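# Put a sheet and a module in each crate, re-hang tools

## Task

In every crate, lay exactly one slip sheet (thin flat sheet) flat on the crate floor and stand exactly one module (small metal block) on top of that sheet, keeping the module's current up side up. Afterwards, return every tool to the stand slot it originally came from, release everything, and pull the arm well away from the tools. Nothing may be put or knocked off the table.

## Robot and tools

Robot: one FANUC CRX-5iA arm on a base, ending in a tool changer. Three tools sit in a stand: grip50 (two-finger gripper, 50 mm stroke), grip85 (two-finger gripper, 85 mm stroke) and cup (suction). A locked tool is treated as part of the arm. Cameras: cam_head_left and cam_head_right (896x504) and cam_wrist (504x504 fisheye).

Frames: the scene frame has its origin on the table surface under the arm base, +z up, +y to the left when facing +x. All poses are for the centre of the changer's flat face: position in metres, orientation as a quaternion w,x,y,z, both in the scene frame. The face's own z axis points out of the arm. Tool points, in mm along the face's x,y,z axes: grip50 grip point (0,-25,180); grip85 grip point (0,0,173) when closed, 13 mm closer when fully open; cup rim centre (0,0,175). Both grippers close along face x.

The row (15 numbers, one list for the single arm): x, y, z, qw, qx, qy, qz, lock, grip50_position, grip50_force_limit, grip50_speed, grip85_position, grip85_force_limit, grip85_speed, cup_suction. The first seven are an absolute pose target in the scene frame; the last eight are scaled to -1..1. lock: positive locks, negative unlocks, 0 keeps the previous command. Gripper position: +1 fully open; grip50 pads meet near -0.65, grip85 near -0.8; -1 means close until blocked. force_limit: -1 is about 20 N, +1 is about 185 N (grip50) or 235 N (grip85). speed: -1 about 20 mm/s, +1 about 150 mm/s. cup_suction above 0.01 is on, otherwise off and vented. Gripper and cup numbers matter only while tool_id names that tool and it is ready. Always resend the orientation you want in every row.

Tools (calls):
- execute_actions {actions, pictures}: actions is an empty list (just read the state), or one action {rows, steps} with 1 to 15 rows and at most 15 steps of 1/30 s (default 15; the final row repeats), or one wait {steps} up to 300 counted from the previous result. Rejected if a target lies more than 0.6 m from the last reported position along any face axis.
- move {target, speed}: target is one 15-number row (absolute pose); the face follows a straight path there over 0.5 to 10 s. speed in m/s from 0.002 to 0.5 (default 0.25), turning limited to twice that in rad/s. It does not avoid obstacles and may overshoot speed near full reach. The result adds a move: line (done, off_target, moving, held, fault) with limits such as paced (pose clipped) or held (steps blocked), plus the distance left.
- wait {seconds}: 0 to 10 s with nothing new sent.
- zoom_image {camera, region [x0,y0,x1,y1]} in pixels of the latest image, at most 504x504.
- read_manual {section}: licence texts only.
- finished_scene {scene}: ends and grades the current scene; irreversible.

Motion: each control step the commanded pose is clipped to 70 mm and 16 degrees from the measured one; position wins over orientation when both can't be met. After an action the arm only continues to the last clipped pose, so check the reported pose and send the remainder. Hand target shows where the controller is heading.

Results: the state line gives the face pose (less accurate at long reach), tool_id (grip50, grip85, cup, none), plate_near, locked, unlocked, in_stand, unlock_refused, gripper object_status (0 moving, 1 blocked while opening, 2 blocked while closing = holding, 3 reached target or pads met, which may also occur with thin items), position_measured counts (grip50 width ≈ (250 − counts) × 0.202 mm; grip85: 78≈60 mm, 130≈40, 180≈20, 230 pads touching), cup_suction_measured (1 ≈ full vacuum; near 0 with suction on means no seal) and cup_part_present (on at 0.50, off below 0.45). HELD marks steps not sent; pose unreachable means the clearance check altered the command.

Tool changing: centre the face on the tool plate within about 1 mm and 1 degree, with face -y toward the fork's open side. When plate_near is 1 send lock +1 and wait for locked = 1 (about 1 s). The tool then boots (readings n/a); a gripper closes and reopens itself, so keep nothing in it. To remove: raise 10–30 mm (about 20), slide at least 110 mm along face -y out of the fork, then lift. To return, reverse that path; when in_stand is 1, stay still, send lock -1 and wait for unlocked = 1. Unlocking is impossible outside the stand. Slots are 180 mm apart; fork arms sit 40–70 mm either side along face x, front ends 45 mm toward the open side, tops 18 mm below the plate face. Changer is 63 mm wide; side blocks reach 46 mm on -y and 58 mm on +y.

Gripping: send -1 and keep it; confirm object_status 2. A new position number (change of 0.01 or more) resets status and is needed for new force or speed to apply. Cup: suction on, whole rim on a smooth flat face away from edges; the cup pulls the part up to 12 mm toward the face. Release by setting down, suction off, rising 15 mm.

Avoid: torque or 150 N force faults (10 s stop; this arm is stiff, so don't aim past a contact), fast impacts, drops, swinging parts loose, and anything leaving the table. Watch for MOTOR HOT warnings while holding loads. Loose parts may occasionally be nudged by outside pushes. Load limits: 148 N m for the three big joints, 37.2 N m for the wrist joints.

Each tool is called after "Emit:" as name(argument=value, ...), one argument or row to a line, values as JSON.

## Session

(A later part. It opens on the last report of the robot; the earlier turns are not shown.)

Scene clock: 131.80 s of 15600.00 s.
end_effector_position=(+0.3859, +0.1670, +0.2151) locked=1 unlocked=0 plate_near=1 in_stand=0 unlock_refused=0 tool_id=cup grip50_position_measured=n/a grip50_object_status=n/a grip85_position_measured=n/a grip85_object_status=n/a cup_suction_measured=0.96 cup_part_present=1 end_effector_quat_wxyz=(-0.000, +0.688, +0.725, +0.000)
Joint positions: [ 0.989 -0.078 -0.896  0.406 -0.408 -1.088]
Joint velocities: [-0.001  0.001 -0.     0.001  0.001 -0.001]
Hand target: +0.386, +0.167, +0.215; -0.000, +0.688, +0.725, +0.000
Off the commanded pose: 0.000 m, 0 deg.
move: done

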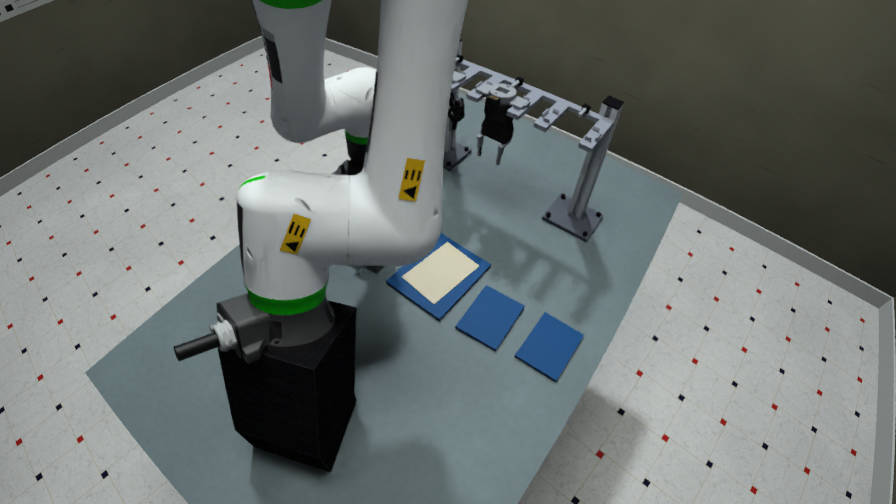

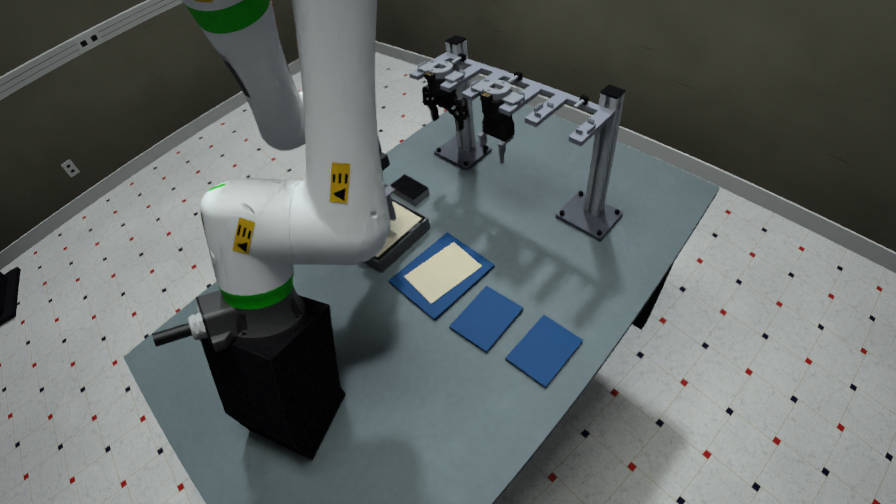

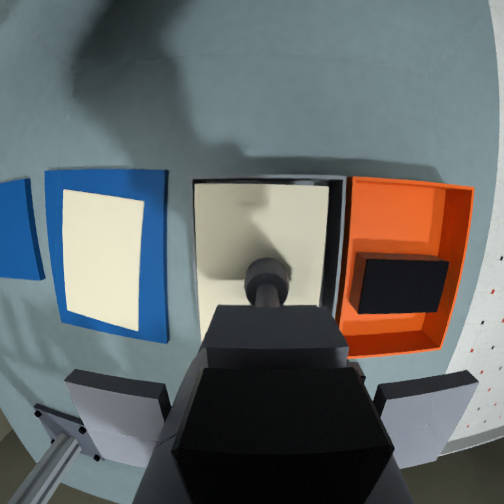

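Emit:
move(
  target=[0.389,0.173,0.213,0,0.6788,0.7343,0,0,1,0,0,1,0,0,1],
  speed=0.04,
)

Emit:
move(
  target=[0.389,0.173,0.195,0,0.6788,0.7343,0,0,1,0,0,1,0,0,1],
  speed=0.04,
)

Scene clock: 137.83 s of 15600.00 s.
end_effector_position=(+0.3890, +0.1730, +0.2130) locked=1 unlocked=0 plate_near=1 in_stand=0 unlock_refused=0 tool_id=cup grip50_position_measured=n/a grip50_object_status=n/a grip85_position_measured=n/a grip85_object_status=n/a cup_suction_measured=0.96 cup_part_present=1 end_effector_quat_wxyz=(+0.000, +0.679, +0.734, +0.000)
Joint positions: [ 0.994 -0.062 -0.883  0.413 -0.407 -1.074]
Joint velocities: [ 0.    -0.     0.     0.    -0.     0.001]
Hand target: +0.389, +0.173, +0.213; +0.000, +0.679, +0.734, +0.000
Off the commanded pose: 0.000 m, 0 deg.
move: done

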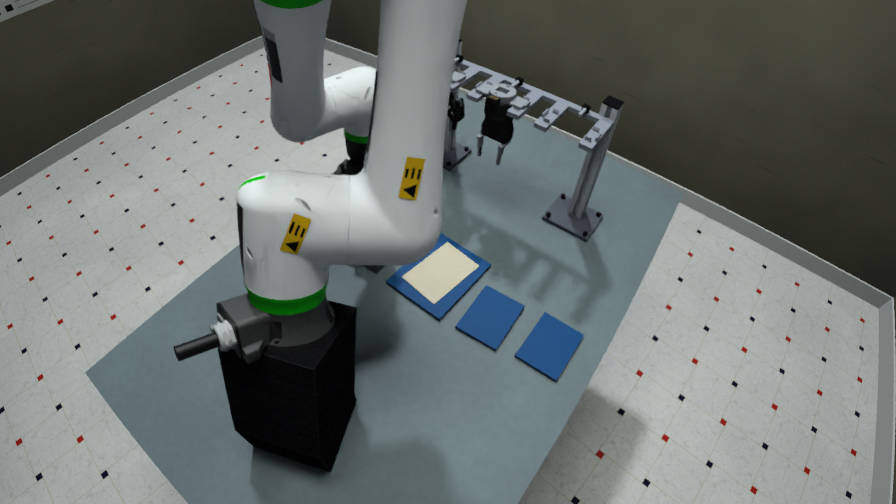

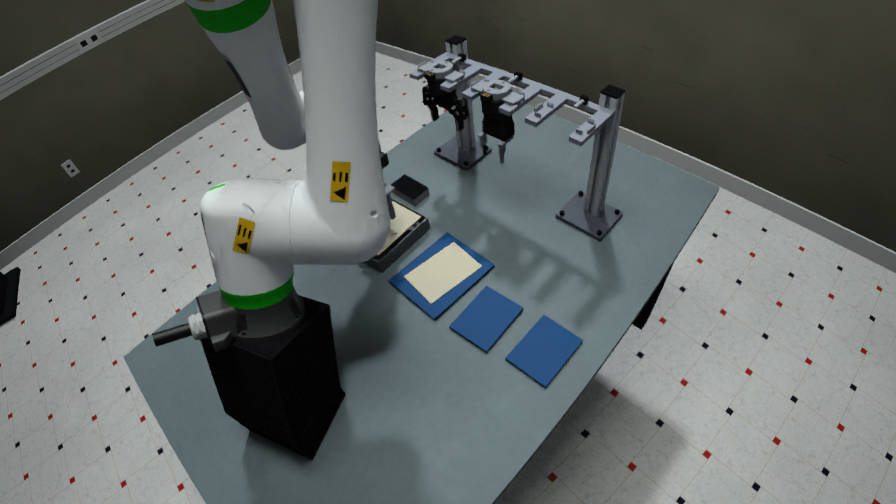

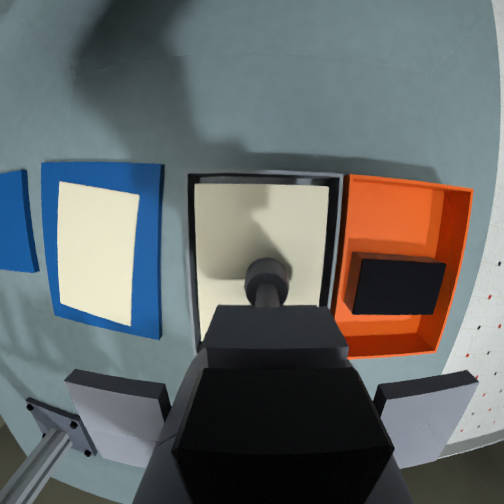

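Scene clock: 138.57 s of 15600.00 s.
end_effector_position=(+0.3890, +0.1730, +0.1951) locked=1 unlocked=0 plate_near=1 in_stand=0 unlock_refused=0 tool_id=cup grip50_position_measured=n/a grip50_object_status=n/a grip85_position_measured=n/a grip85_object_status=n/a cup_suction_measured=0.96 cup_part_present=1 end_effector_quat_wxyz=(-0.000, +0.679, +0.734, +0.000)
Joint positions: [ 0.975 -0.006 -0.894  0.471 -0.341 -1.12 ]
Joint velocities: [-0.    -0.    -0.001  0.004  0.002 -0.004]
Hand target: +0.389, +0.173, +0.195; -0.000, +0.679, +0.734, +0.000
Off the commanded pose: 0.000 m, 0 deg.
move: done

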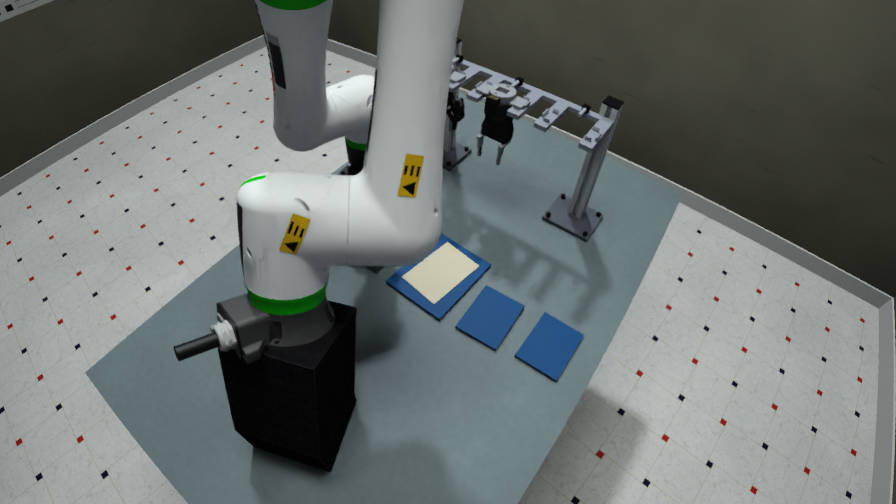

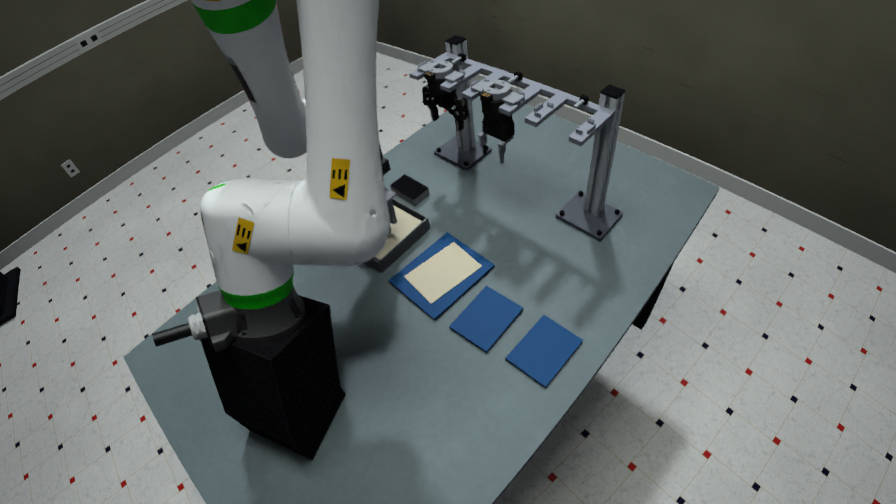

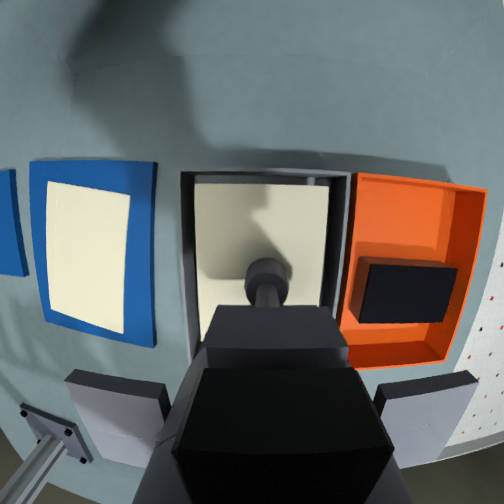

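Emit:
move(
  target=[0.389,0.175,0.175,0,0.6788,0.7343,0,0,1,0,0,1,0,0,1],
  speed=0.04,
)

Emit:
execute_actions(
  actions=[
    {"rows":[[0.389,0.175,0.175,0,0.6788,0.7343,0,0,1,0,0,1,0,0,-1]],"steps":12},
  ],
  pictures=false,
)

Emit:
move(
  target=[0.389,0.175,0.25,0,0.6788,0.7343,0,0,1,0,0,1,0,0,-1],
  speed=0.1,
)

Emit:
move(
  target=[0.398,0.31,0.25,0,0.7071,0.7071,0,0,1,0,0,1,0,0,-1],
  speed=0.15,
)

Emit:
move(
  target=[0.398,0.31,0.22,0,0.7071,0.7071,0,0,1,0,0,1,0,0,-1],
  speed=0.06,
)

Scene clock: 151.40 s of 15600.00 s.
end_effector_position=(+0.3890, +0.1750, +0.1751) locked=1 unlocked=0 plate_near=1 in_stand=0 unlock_refused=0 tool_id=cup grip50_position_measured=n/a grip50_object_status=n/a grip85_position_measured=n/a grip85_object_status=n/a cup_suction_measured=0.96 cup_part_present=1 end_effector_quat_wxyz=(-0.000, +0.679, +0.734, +0.000)
Joint positions: [ 0.949  0.058 -0.909  0.575 -0.265 -1.207]
Joint velocities: [-0.001 -0.001 -0.004  0.016  0.005 -0.014]
Hand target: +0.389, +0.175, +0.175; -0.000, +0.679, +0.734, +0.000
Off the commanded pose: 0.000 m, 0 deg.
move: done

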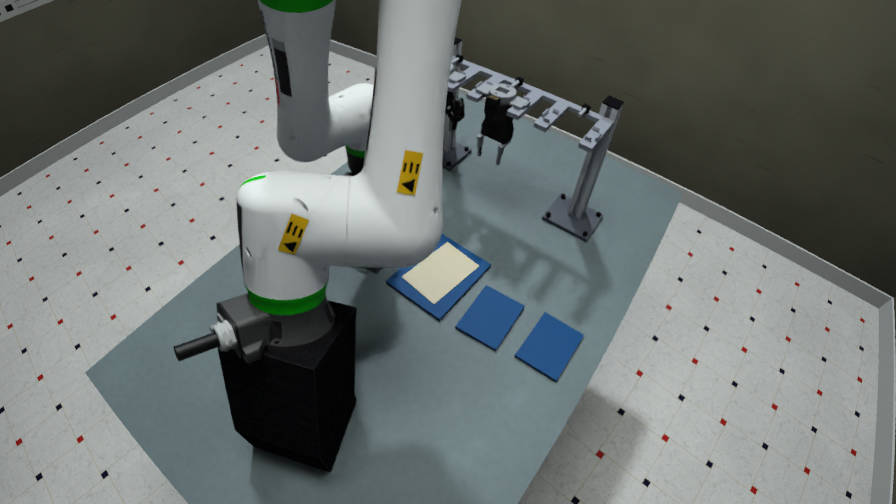

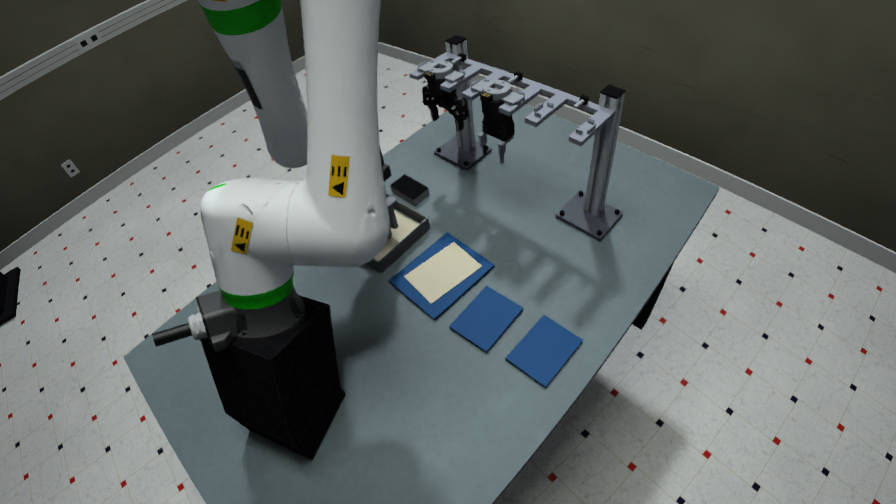

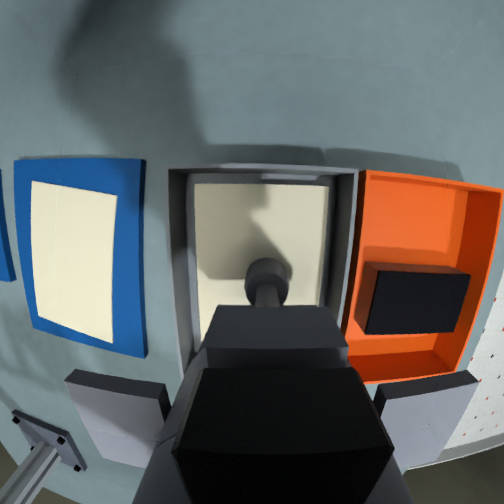

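Scene clock: 151.80 s of 15600.00 s.
end_effector_position=(+0.3890, +0.1750, +0.1750) locked=1 unlocked=0 plate_near=1 in_stand=0 unlock_refused=0 tool_id=cup grip50_position_measured=n/a grip50_object_status=n/a grip85_position_measured=n/a grip85_object_status=n/a cup_suction_measured=0.01 cup_part_present=0 end_effector_quat_wxyz=(+0.000, +0.679, +0.734, +0.000)
Joint positions: [ 0.949  0.058 -0.909  0.576 -0.264 -1.208]
Joint velocities: [-0.001  0.    -0.    -0.     0.    -0.   ]
Hand target: +0.389, +0.175, +0.175; -0.000, +0.679, +0.734, +0.000
Off the commanded pose: 0.000 m, 0 deg.
Steps of this call (steps 1 to 12: all 12 steps of this action). Readings (end_effector_position | what the end effector reports):
1: (+0.3890, +0.1750, +0.1750) | locked=1 unlocked=0 plate_near=1 in_stand=0 unlock_refused=0 tool_id=cup grip50_position_measured=n/a grip50_object_status=n/a grip85_position_measured=n/a grip85_object_status=n/a cup_suction_measured=0.66 cup_part_present=1
2: (+0.3890, +0.1750, +0.1750) | locked=1 unlocked=0 plate_near=1 in_stand=0 unlock_refused=0 tool_id=cup grip50_position_measured=n/a grip50_object_status=n/a grip85_position_measured=n/a grip85_object_status=n/a cup_suction_measured=0.16 cup_part_present=0
4: (+0.3890, +0.1750, +0.1750) | locked=1 unlocked=0 plate_near=1 in_stand=0 unlock_refused=0 tool_id=cup grip50_position_measured=n/a grip50_object_status=n/a grip85_position_measured=n/a grip85_object_status=n/a cup_suction_measured=0.01 cup_part_present=0
8: (+0.3890, +0.1750, +0.1750) | locked=1 unlocked=0 plate_near=1 in_stand=0 unlock_refused=0 tool_id=cup grip50_position_measured=n/a grip50_object_status=n/a grip85_position_measured=n/a grip85_object_status=n/a cup_suction_measured=0.01 cup_part_present=0
12: the state above

Scene clock: 153.13 s of 15600.00 s.
end_effector_position=(+0.3892, +0.1750, +0.2499) locked=1 unlocked=0 plate_near=1 in_stand=0 unlock_refused=0 tool_id=cup grip50_position_measured=n/a grip50_object_status=n/a grip85_position_measured=n/a grip85_object_status=n/a cup_suction_measured=0.01 cup_part_present=0 end_effector_quat_wxyz=(+0.000, +0.679, +0.734, -0.000)
Joint positions: [ 1.031 -0.171 -0.86   0.342 -0.54  -1.022]
Joint velocities: [ 0.001 -0.001  0.001 -0.001 -0.001 -0.   ]
Hand target: +0.389, +0.175, +0.250; +0.000, +0.679, +0.734, -0.000
Off the commanded pose: 0.000 m, 0 deg.
move: done

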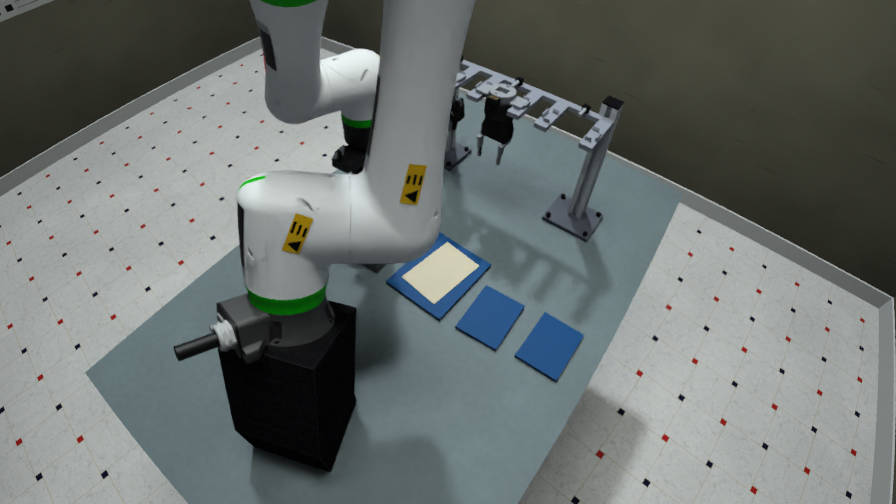

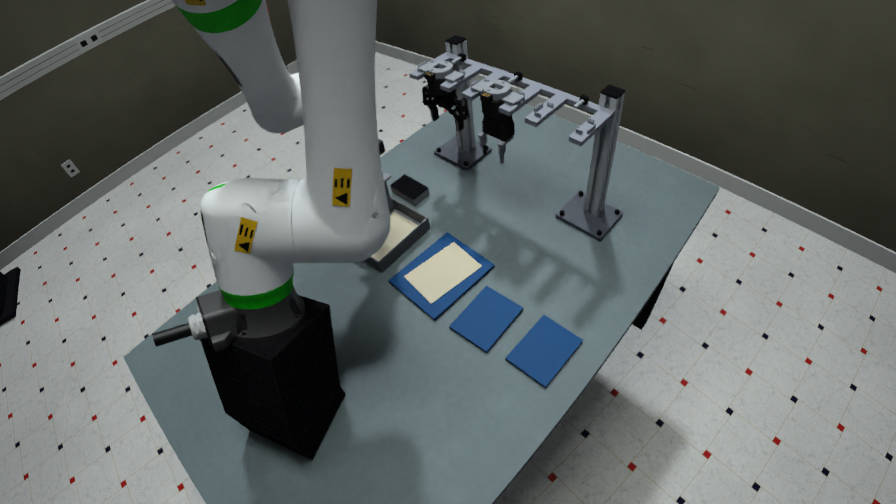

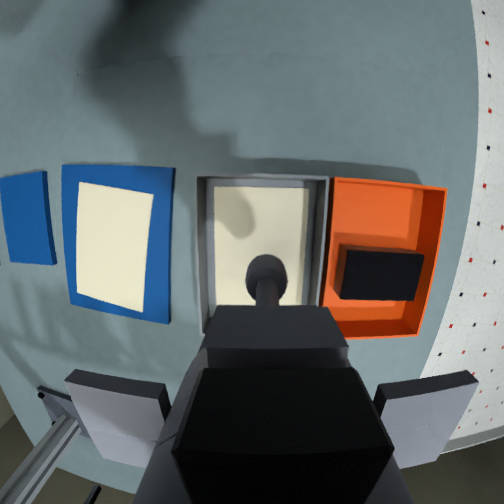

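Scene clock: 154.40 s of 15600.00 s.
end_effector_position=(+0.3986, +0.3099, +0.2498) locked=1 unlocked=0 plate_near=1 in_stand=0 unlock_refused=0 tool_id=cup grip50_position_measured=n/a grip50_object_status=n/a grip85_position_measured=n/a grip85_object_status=n/a cup_suction_measured=0.01 cup_part_present=0 end_effector_quat_wxyz=(+0.001, +0.707, +0.707, +0.000)
Joint positions: [ 1.242  0.008 -0.656  0.43  -0.625 -1.363]
Joint velocities: [ 0.001 -0.    -0.001  0.    -0.    -0.   ]
Hand target: +0.399, +0.310, +0.250; +0.000, +0.707, +0.707, +0.000
Off the commanded pose: 0.001 m, 0 deg.
move: done

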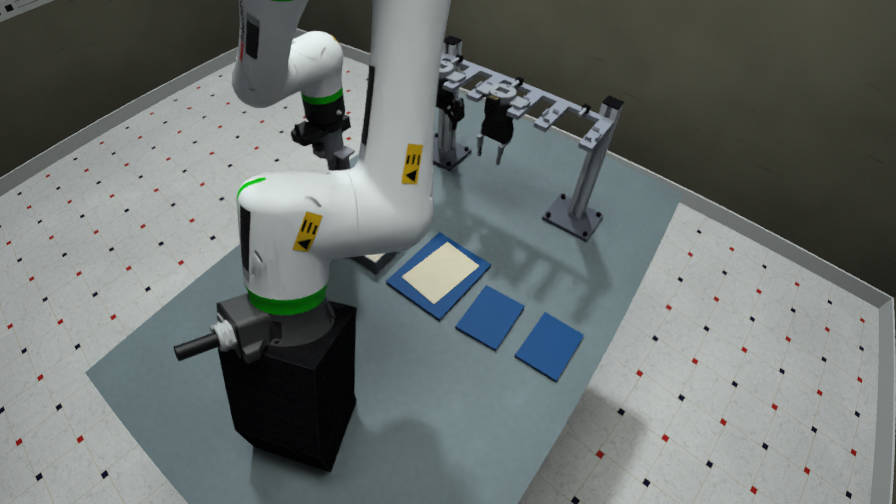

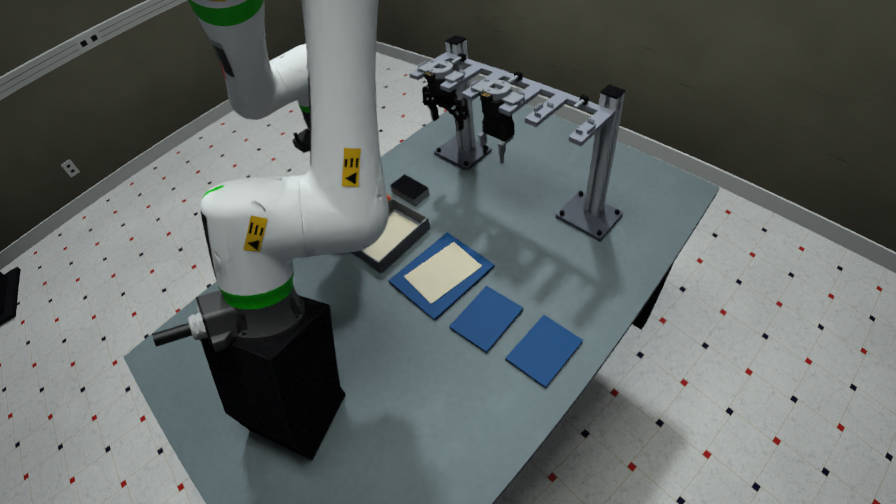

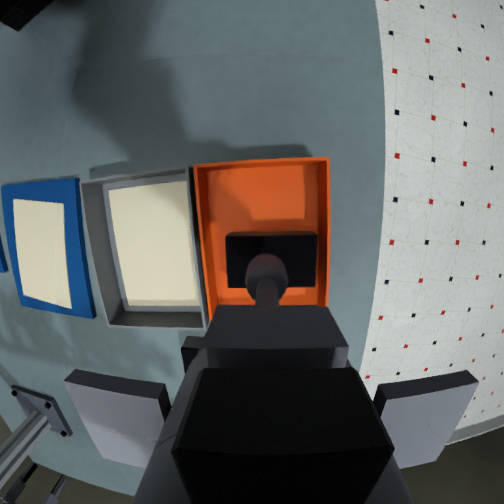

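Scene clock: 155.20 s of 15600.00 s.
end_effector_position=(+0.3979, +0.3100, +0.2201) locked=1 unlocked=0 plate_near=1 in_stand=0 unlock_refused=0 tool_id=cup grip50_position_measured=n/a grip50_object_status=n/a grip85_position_measured=n/a grip85_object_status=n/a cup_suction_measured=0.01 cup_part_present=0 end_effector_quat_wxyz=(-0.000, +0.707, +0.707, -0.000)
Joint positions: [ 1.218  0.077 -0.67   0.472 -0.542 -1.396]
Joint velocities: [ 0.     0.001 -0.     0.001  0.    -0.001]
Hand target: +0.398, +0.310, +0.220; -0.000, +0.707, +0.707, -0.000
Off the commanded pose: 0.000 m, 0 deg.
move: done

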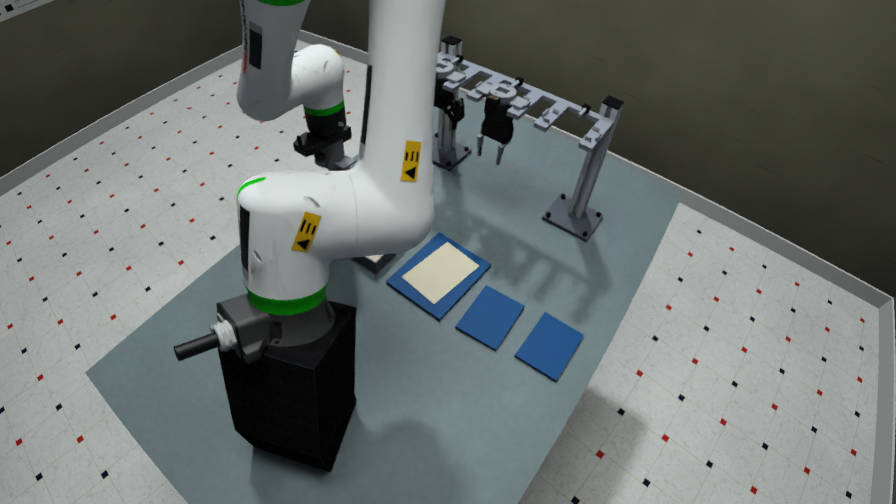

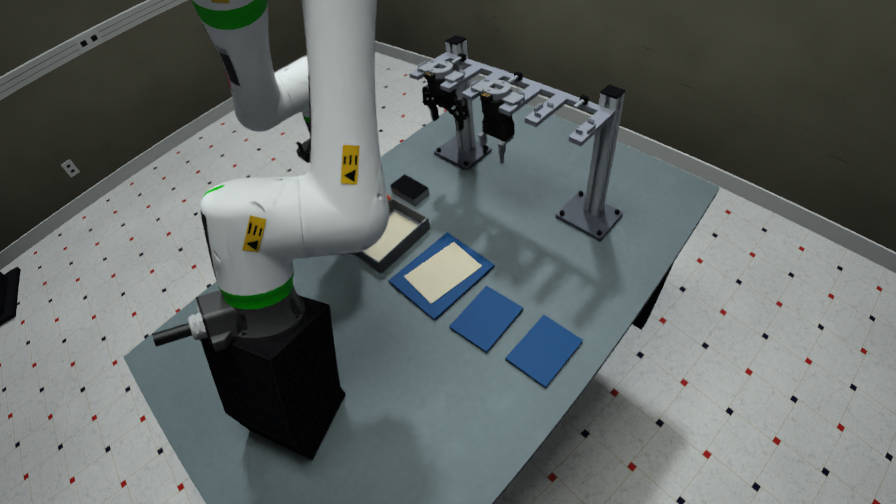

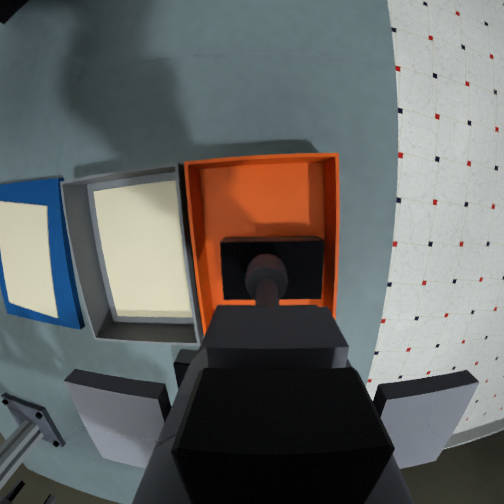

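Emit:
move(
  target=[0.398,0.316,0.212,0,0.7071,0.7071,0,0,1,0,0,1,0,0,1],
  speed=0.04,
)

Emit:
execute_actions(
  actions=[
    {"rows":[[0.398,0.316,0.204,0,0.7071,0.7071,0,0,1,0,0,1,0,0,1]],"steps":15},
  ],
  pictures=false,
)

Emit:
execute_actions(
  actions=[
    {"steps":8},
  ],
  pictures=false,
)

Emit:
move(
  target=[0.398,0.316,0.265,0,0.7071,0.7071,0,0,1,0,0,1,0,0,1],
  speed=0.1,
)

Emit:
move(
  target=[0.389,0.1705,0.265,0,0.6852,0.7284,0,0,1,0,0,1,0,0,1],
  speed=0.15,
)

Emit:
move(
  target=[0.389,0.1705,0.215,0,0.6852,0.7284,0,0,1,0,0,1,0,0,1],
  speed=0.05,
)

Scene clock: 165.93 s of 15600.00 s.
end_effector_position=(+0.3980, +0.3160, +0.2120) locked=1 unlocked=0 plate_near=1 in_stand=0 unlock_refused=0 tool_id=cup grip50_position_measured=n/a grip50_object_status=n/a grip85_position_measured=n/a grip85_object_status=n/a cup_suction_measured=0.01 cup_part_present=0 end_effector_quat_wxyz=(-0.000, +0.707, +0.707, +0.000)
Joint positions: [ 1.219  0.104 -0.662  0.488 -0.526 -1.415]
Joint velocities: [ 0.001  0.001 -0.     0.001  0.    -0.001]
Hand target: +0.398, +0.316, +0.212; -0.000, +0.707, +0.707, +0.000
Off the commanded pose: 0.000 m, 0 deg.
move: done

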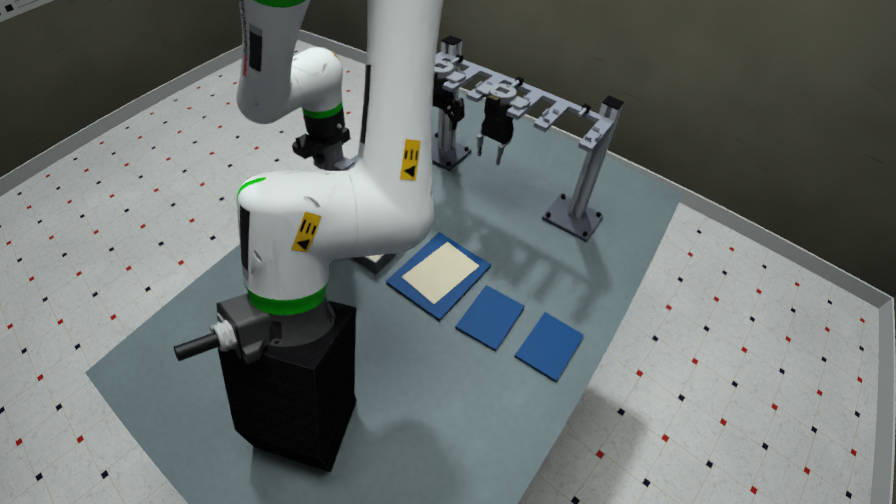

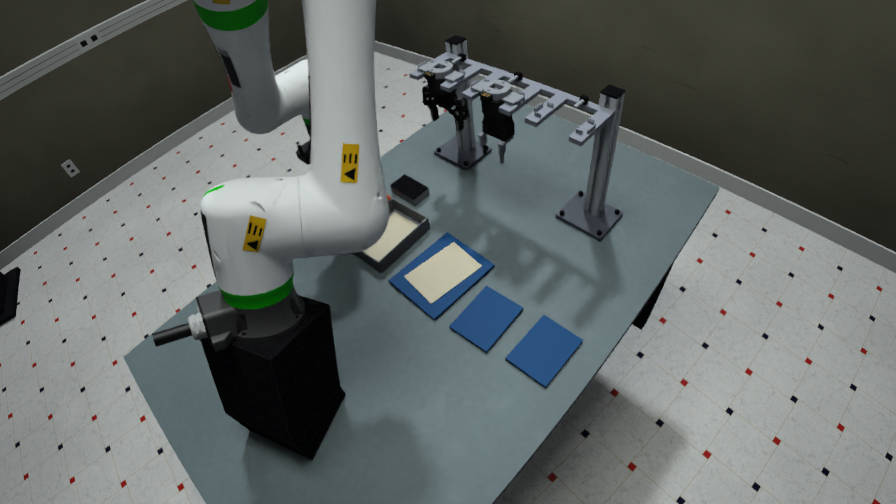

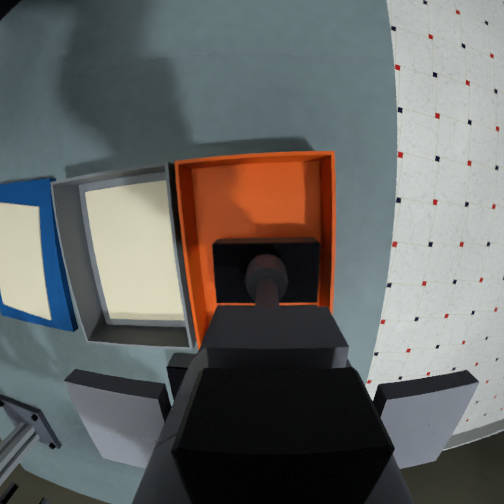

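Scene clock: 166.43 s of 15600.00 s.
end_effector_position=(+0.3980, +0.3160, +0.2040) locked=1 unlocked=0 plate_near=1 in_stand=0 unlock_refused=0 tool_id=cup grip50_position_measured=n/a grip50_object_status=n/a grip85_position_measured=n/a grip85_object_status=n/a cup_suction_measured=0.95 cup_part_present=1 end_effector_quat_wxyz=(-0.000, +0.707, +0.707, +0.000)
Joint positions: [ 1.212  0.123 -0.665  0.503 -0.504 -1.427]
Joint velocities: [-0.001  0.     0.001  0.     0.    -0.002]
Hand target: +0.398, +0.316, +0.204; -0.000, +0.707, +0.707, -0.000
Off the commanded pose: 0.000 m, 0 deg.
Steps of this call (steps 1 to 15: all 15 steps of this action). Readings (end_effector_position | what the end effector reports):
1: (+0.3980, +0.3161, +0.2118) | locked=1 unlocked=0 plate_near=1 in_stand=0 unlock_refused=0 tool_id=cup grip50_position_measured=n/a grip50_object_status=n/a grip85_position_measured=n/a grip85_object_status=n/a cup_suction_measured=0.01 cup_part_present=0
2: (+0.3981, +0.3165, +0.2101) | locked=1 unlocked=0 plate_near=1 in_stand=0 unlock_refused=0 tool_id=cup grip50_position_measured=n/a grip50_object_status=n/a grip85_position_measured=n/a grip85_object_status=n/a cup_suction_measured=0.01 cup_part_present=0
4: (+0.3978, +0.3162, +0.2053) | locked=1 unlocked=0 plate_near=1 in_stand=0 unlock_refused=0 tool_id=cup grip50_position_measured=n/a grip50_object_status=n/a grip85_position_measured=n/a grip85_object_status=n/a cup_suction_measured=0.21 cup_part_present=0
8: (+0.3980, +0.3161, +0.2041) | locked=1 unlocked=0 plate_near=1 in_stand=0 unlock_refused=0 tool_id=cup grip50_position_measured=n/a grip50_object_status=n/a grip85_position_measured=n/a grip85_object_status=n/a cup_suction_measured=0.65 cup_part_present=1
15: the state above

Scene clock: 166.70 s of 15600.00 s.
end_effector_position=(+0.3980, +0.3160, +0.2040) locked=1 unlocked=0 plate_near=1 in_stand=0 unlock_refused=0 tool_id=cup grip50_position_measured=n/a grip50_object_status=n/a grip85_position_measured=n/a grip85_object_status=n/a cup_suction_measured=1.00 cup_part_present=1 end_effector_quat_wxyz=(-0.000, +0.707, +0.707, -0.000)
Joint positions: [ 1.212  0.123 -0.665  0.503 -0.504 -1.427]
Joint velocities: [-0.001  0.001  0.    -0.    -0.    -0.001]
Hand target: +0.398, +0.316, +0.204; -0.000, +0.707, +0.707, -0.000
Off the commanded pose: 0.000 m, 0 deg.
Steps of this call (steps 1 to 8: nothing new was sent). Readings (end_effector_position | what the end effector reports):
1: (+0.3980, +0.3160, +0.2040) | locked=1 unlocked=0 plate_near=1 in_stand=0 unlock_refused=0 tool_id=cup grip50_position_measured=n/a grip50_object_status=n/a grip85_position_measured=n/a grip85_object_status=n/a cup_suction_measured=0.96 cup_part_present=1
2: (+0.3980, +0.3160, +0.2040) | locked=1 unlocked=0 plate_near=1 in_stand=0 unlock_refused=0 tool_id=cup grip50_position_measured=n/a grip50_object_status=n/a grip85_position_measured=n/a grip85_object_status=n/a cup_suction_measured=0.98 cup_part_present=1
4: (+0.3980, +0.3160, +0.2040) | locked=1 unlocked=0 plate_near=1 in_stand=0 unlock_refused=0 tool_id=cup grip50_position_measured=n/a grip50_object_status=n/a grip85_position_measured=n/a grip85_object_status=n/a cup_suction_measured=0.99 cup_part_present=1
8: the state above

Scene clock: 167.87 s of 15600.00 s.
end_effector_position=(+0.3981, +0.3161, +0.2649) locked=1 unlocked=0 plate_near=1 in_stand=0 unlock_refused=0 tool_id=cup grip50_position_measured=n/a grip50_object_status=n/a grip85_position_measured=n/a grip85_object_status=n/a cup_suction_measured=1.00 cup_part_present=1 end_effector_quat_wxyz=(+0.000, +0.707, +0.707, +0.000)
Joint positions: [ 1.263 -0.017 -0.638  0.412 -0.672 -1.358]
Joint velocities: [ 0.    -0.001  0.001 -0.    -0.001 -0.   ]
Hand target: +0.398, +0.316, +0.265; +0.000, +0.707, +0.707, +0.000
Off the commanded pose: 0.000 m, 0 deg.
move: done

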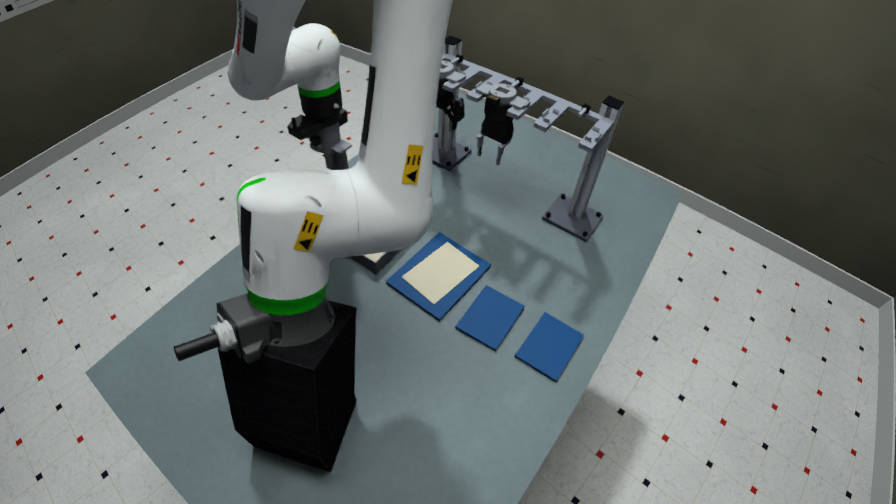

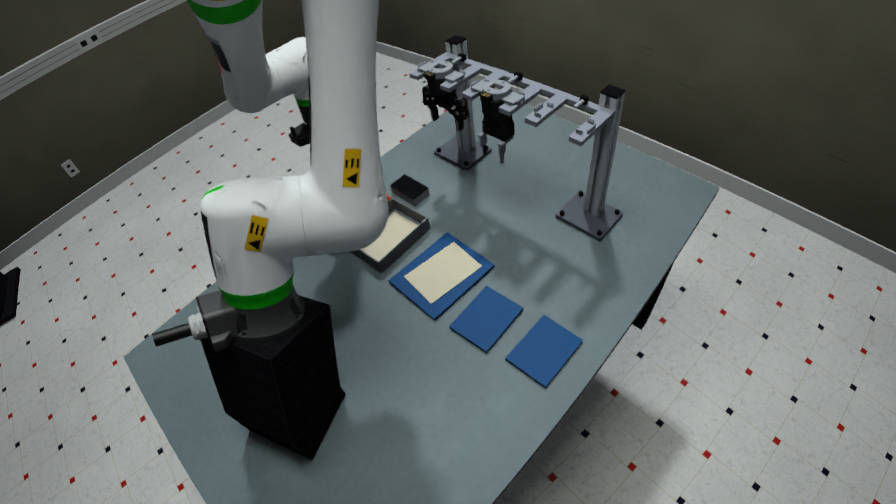

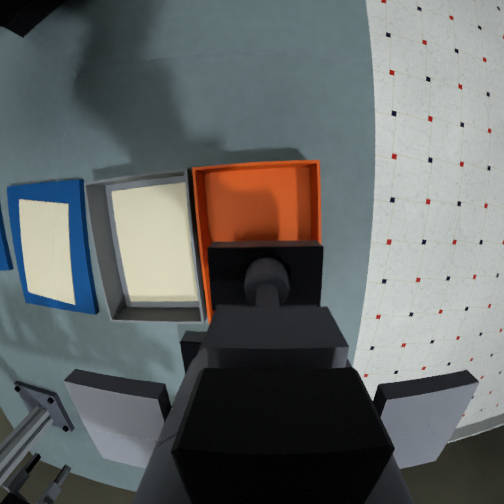

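Scene clock: 169.20 s of 15600.00 s.
end_effector_position=(+0.3884, +0.1706, +0.2651) locked=1 unlocked=0 plate_near=1 in_stand=0 unlock_refused=0 tool_id=cup grip50_position_measured=n/a grip50_object_status=n/a grip85_position_measured=n/a grip85_object_status=n/a cup_suction_measured=1.00 cup_part_present=1 end_effector_quat_wxyz=(-0.001, +0.685, +0.728, -0.000)
Joint positions: [ 1.034 -0.221 -0.855  0.313 -0.592 -1.009]
Joint velocities: [-0.001 -0.001  0.002 -0.002  0.     0.002]
Hand target: +0.388, +0.171, +0.265; -0.001, +0.685, +0.728, -0.000
Off the commanded pose: 0.001 m, 0 deg.
move: done

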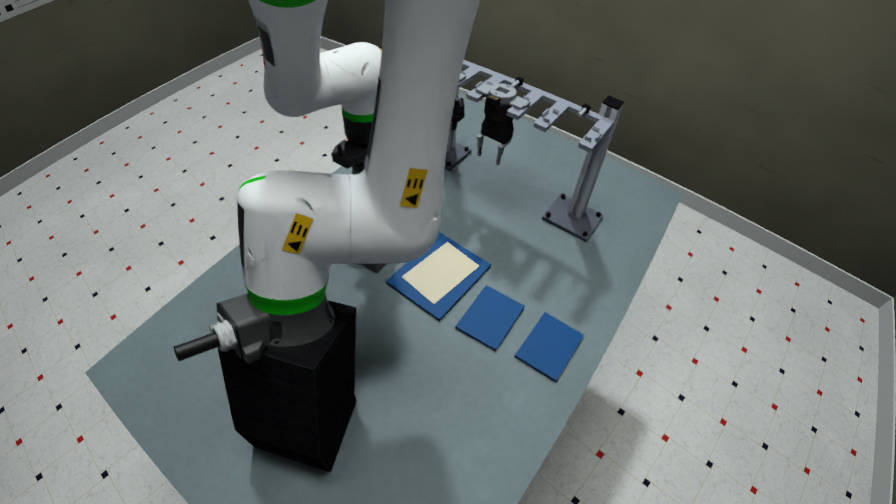

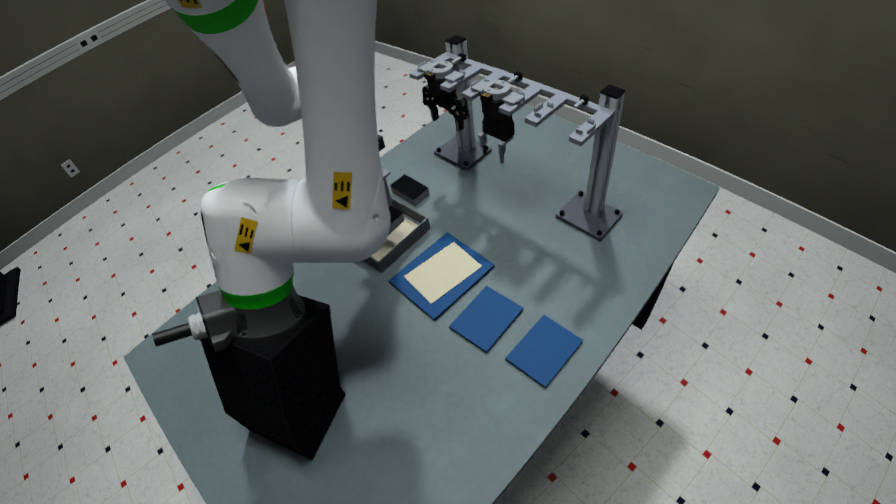

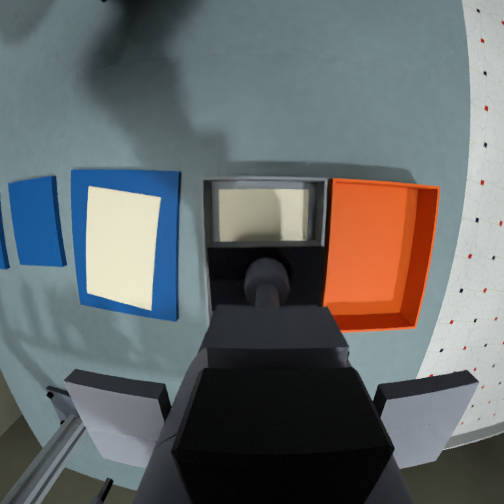

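Scene clock: 170.50 s of 15600.00 s.
end_effector_position=(+0.3889, +0.1705, +0.2151) locked=1 unlocked=0 plate_near=1 in_stand=0 unlock_refused=0 tool_id=cup grip50_position_measured=n/a grip50_object_status=n/a grip85_position_measured=n/a grip85_object_status=n/a cup_suction_measured=1.00 cup_part_present=1 end_effector_quat_wxyz=(-0.000, +0.685, +0.728, +0.000)
Joint positions: [ 0.991 -0.071 -0.884  0.403 -0.413 -1.077]
Joint velocities: [-0.001 -0.001 -0.     0.002  0.001 -0.001]
Hand target: +0.389, +0.170, +0.215; -0.000, +0.685, +0.728, -0.000
Off the commanded pose: 0.000 m, 0 deg.
move: done

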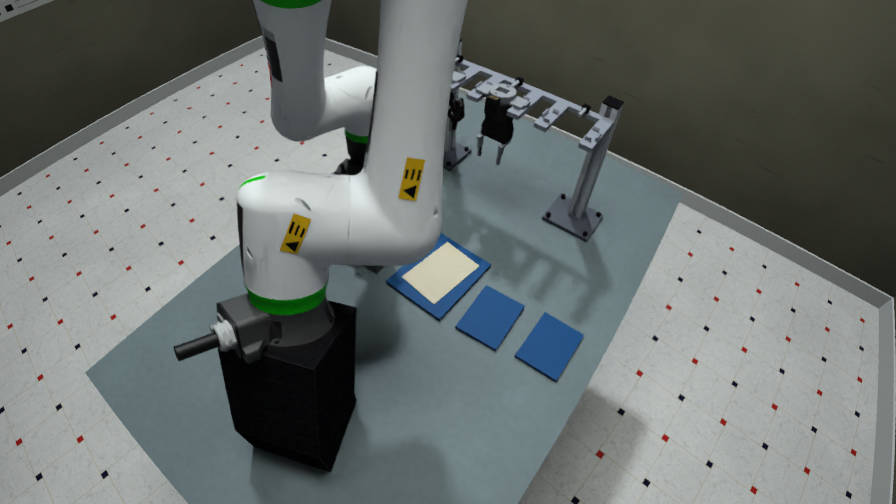

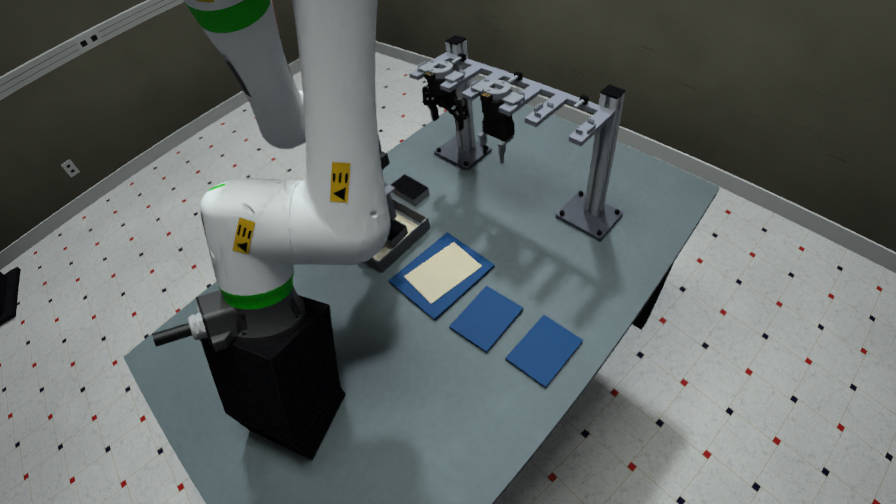

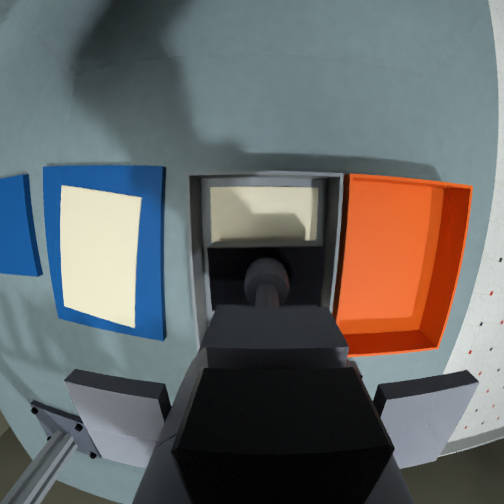

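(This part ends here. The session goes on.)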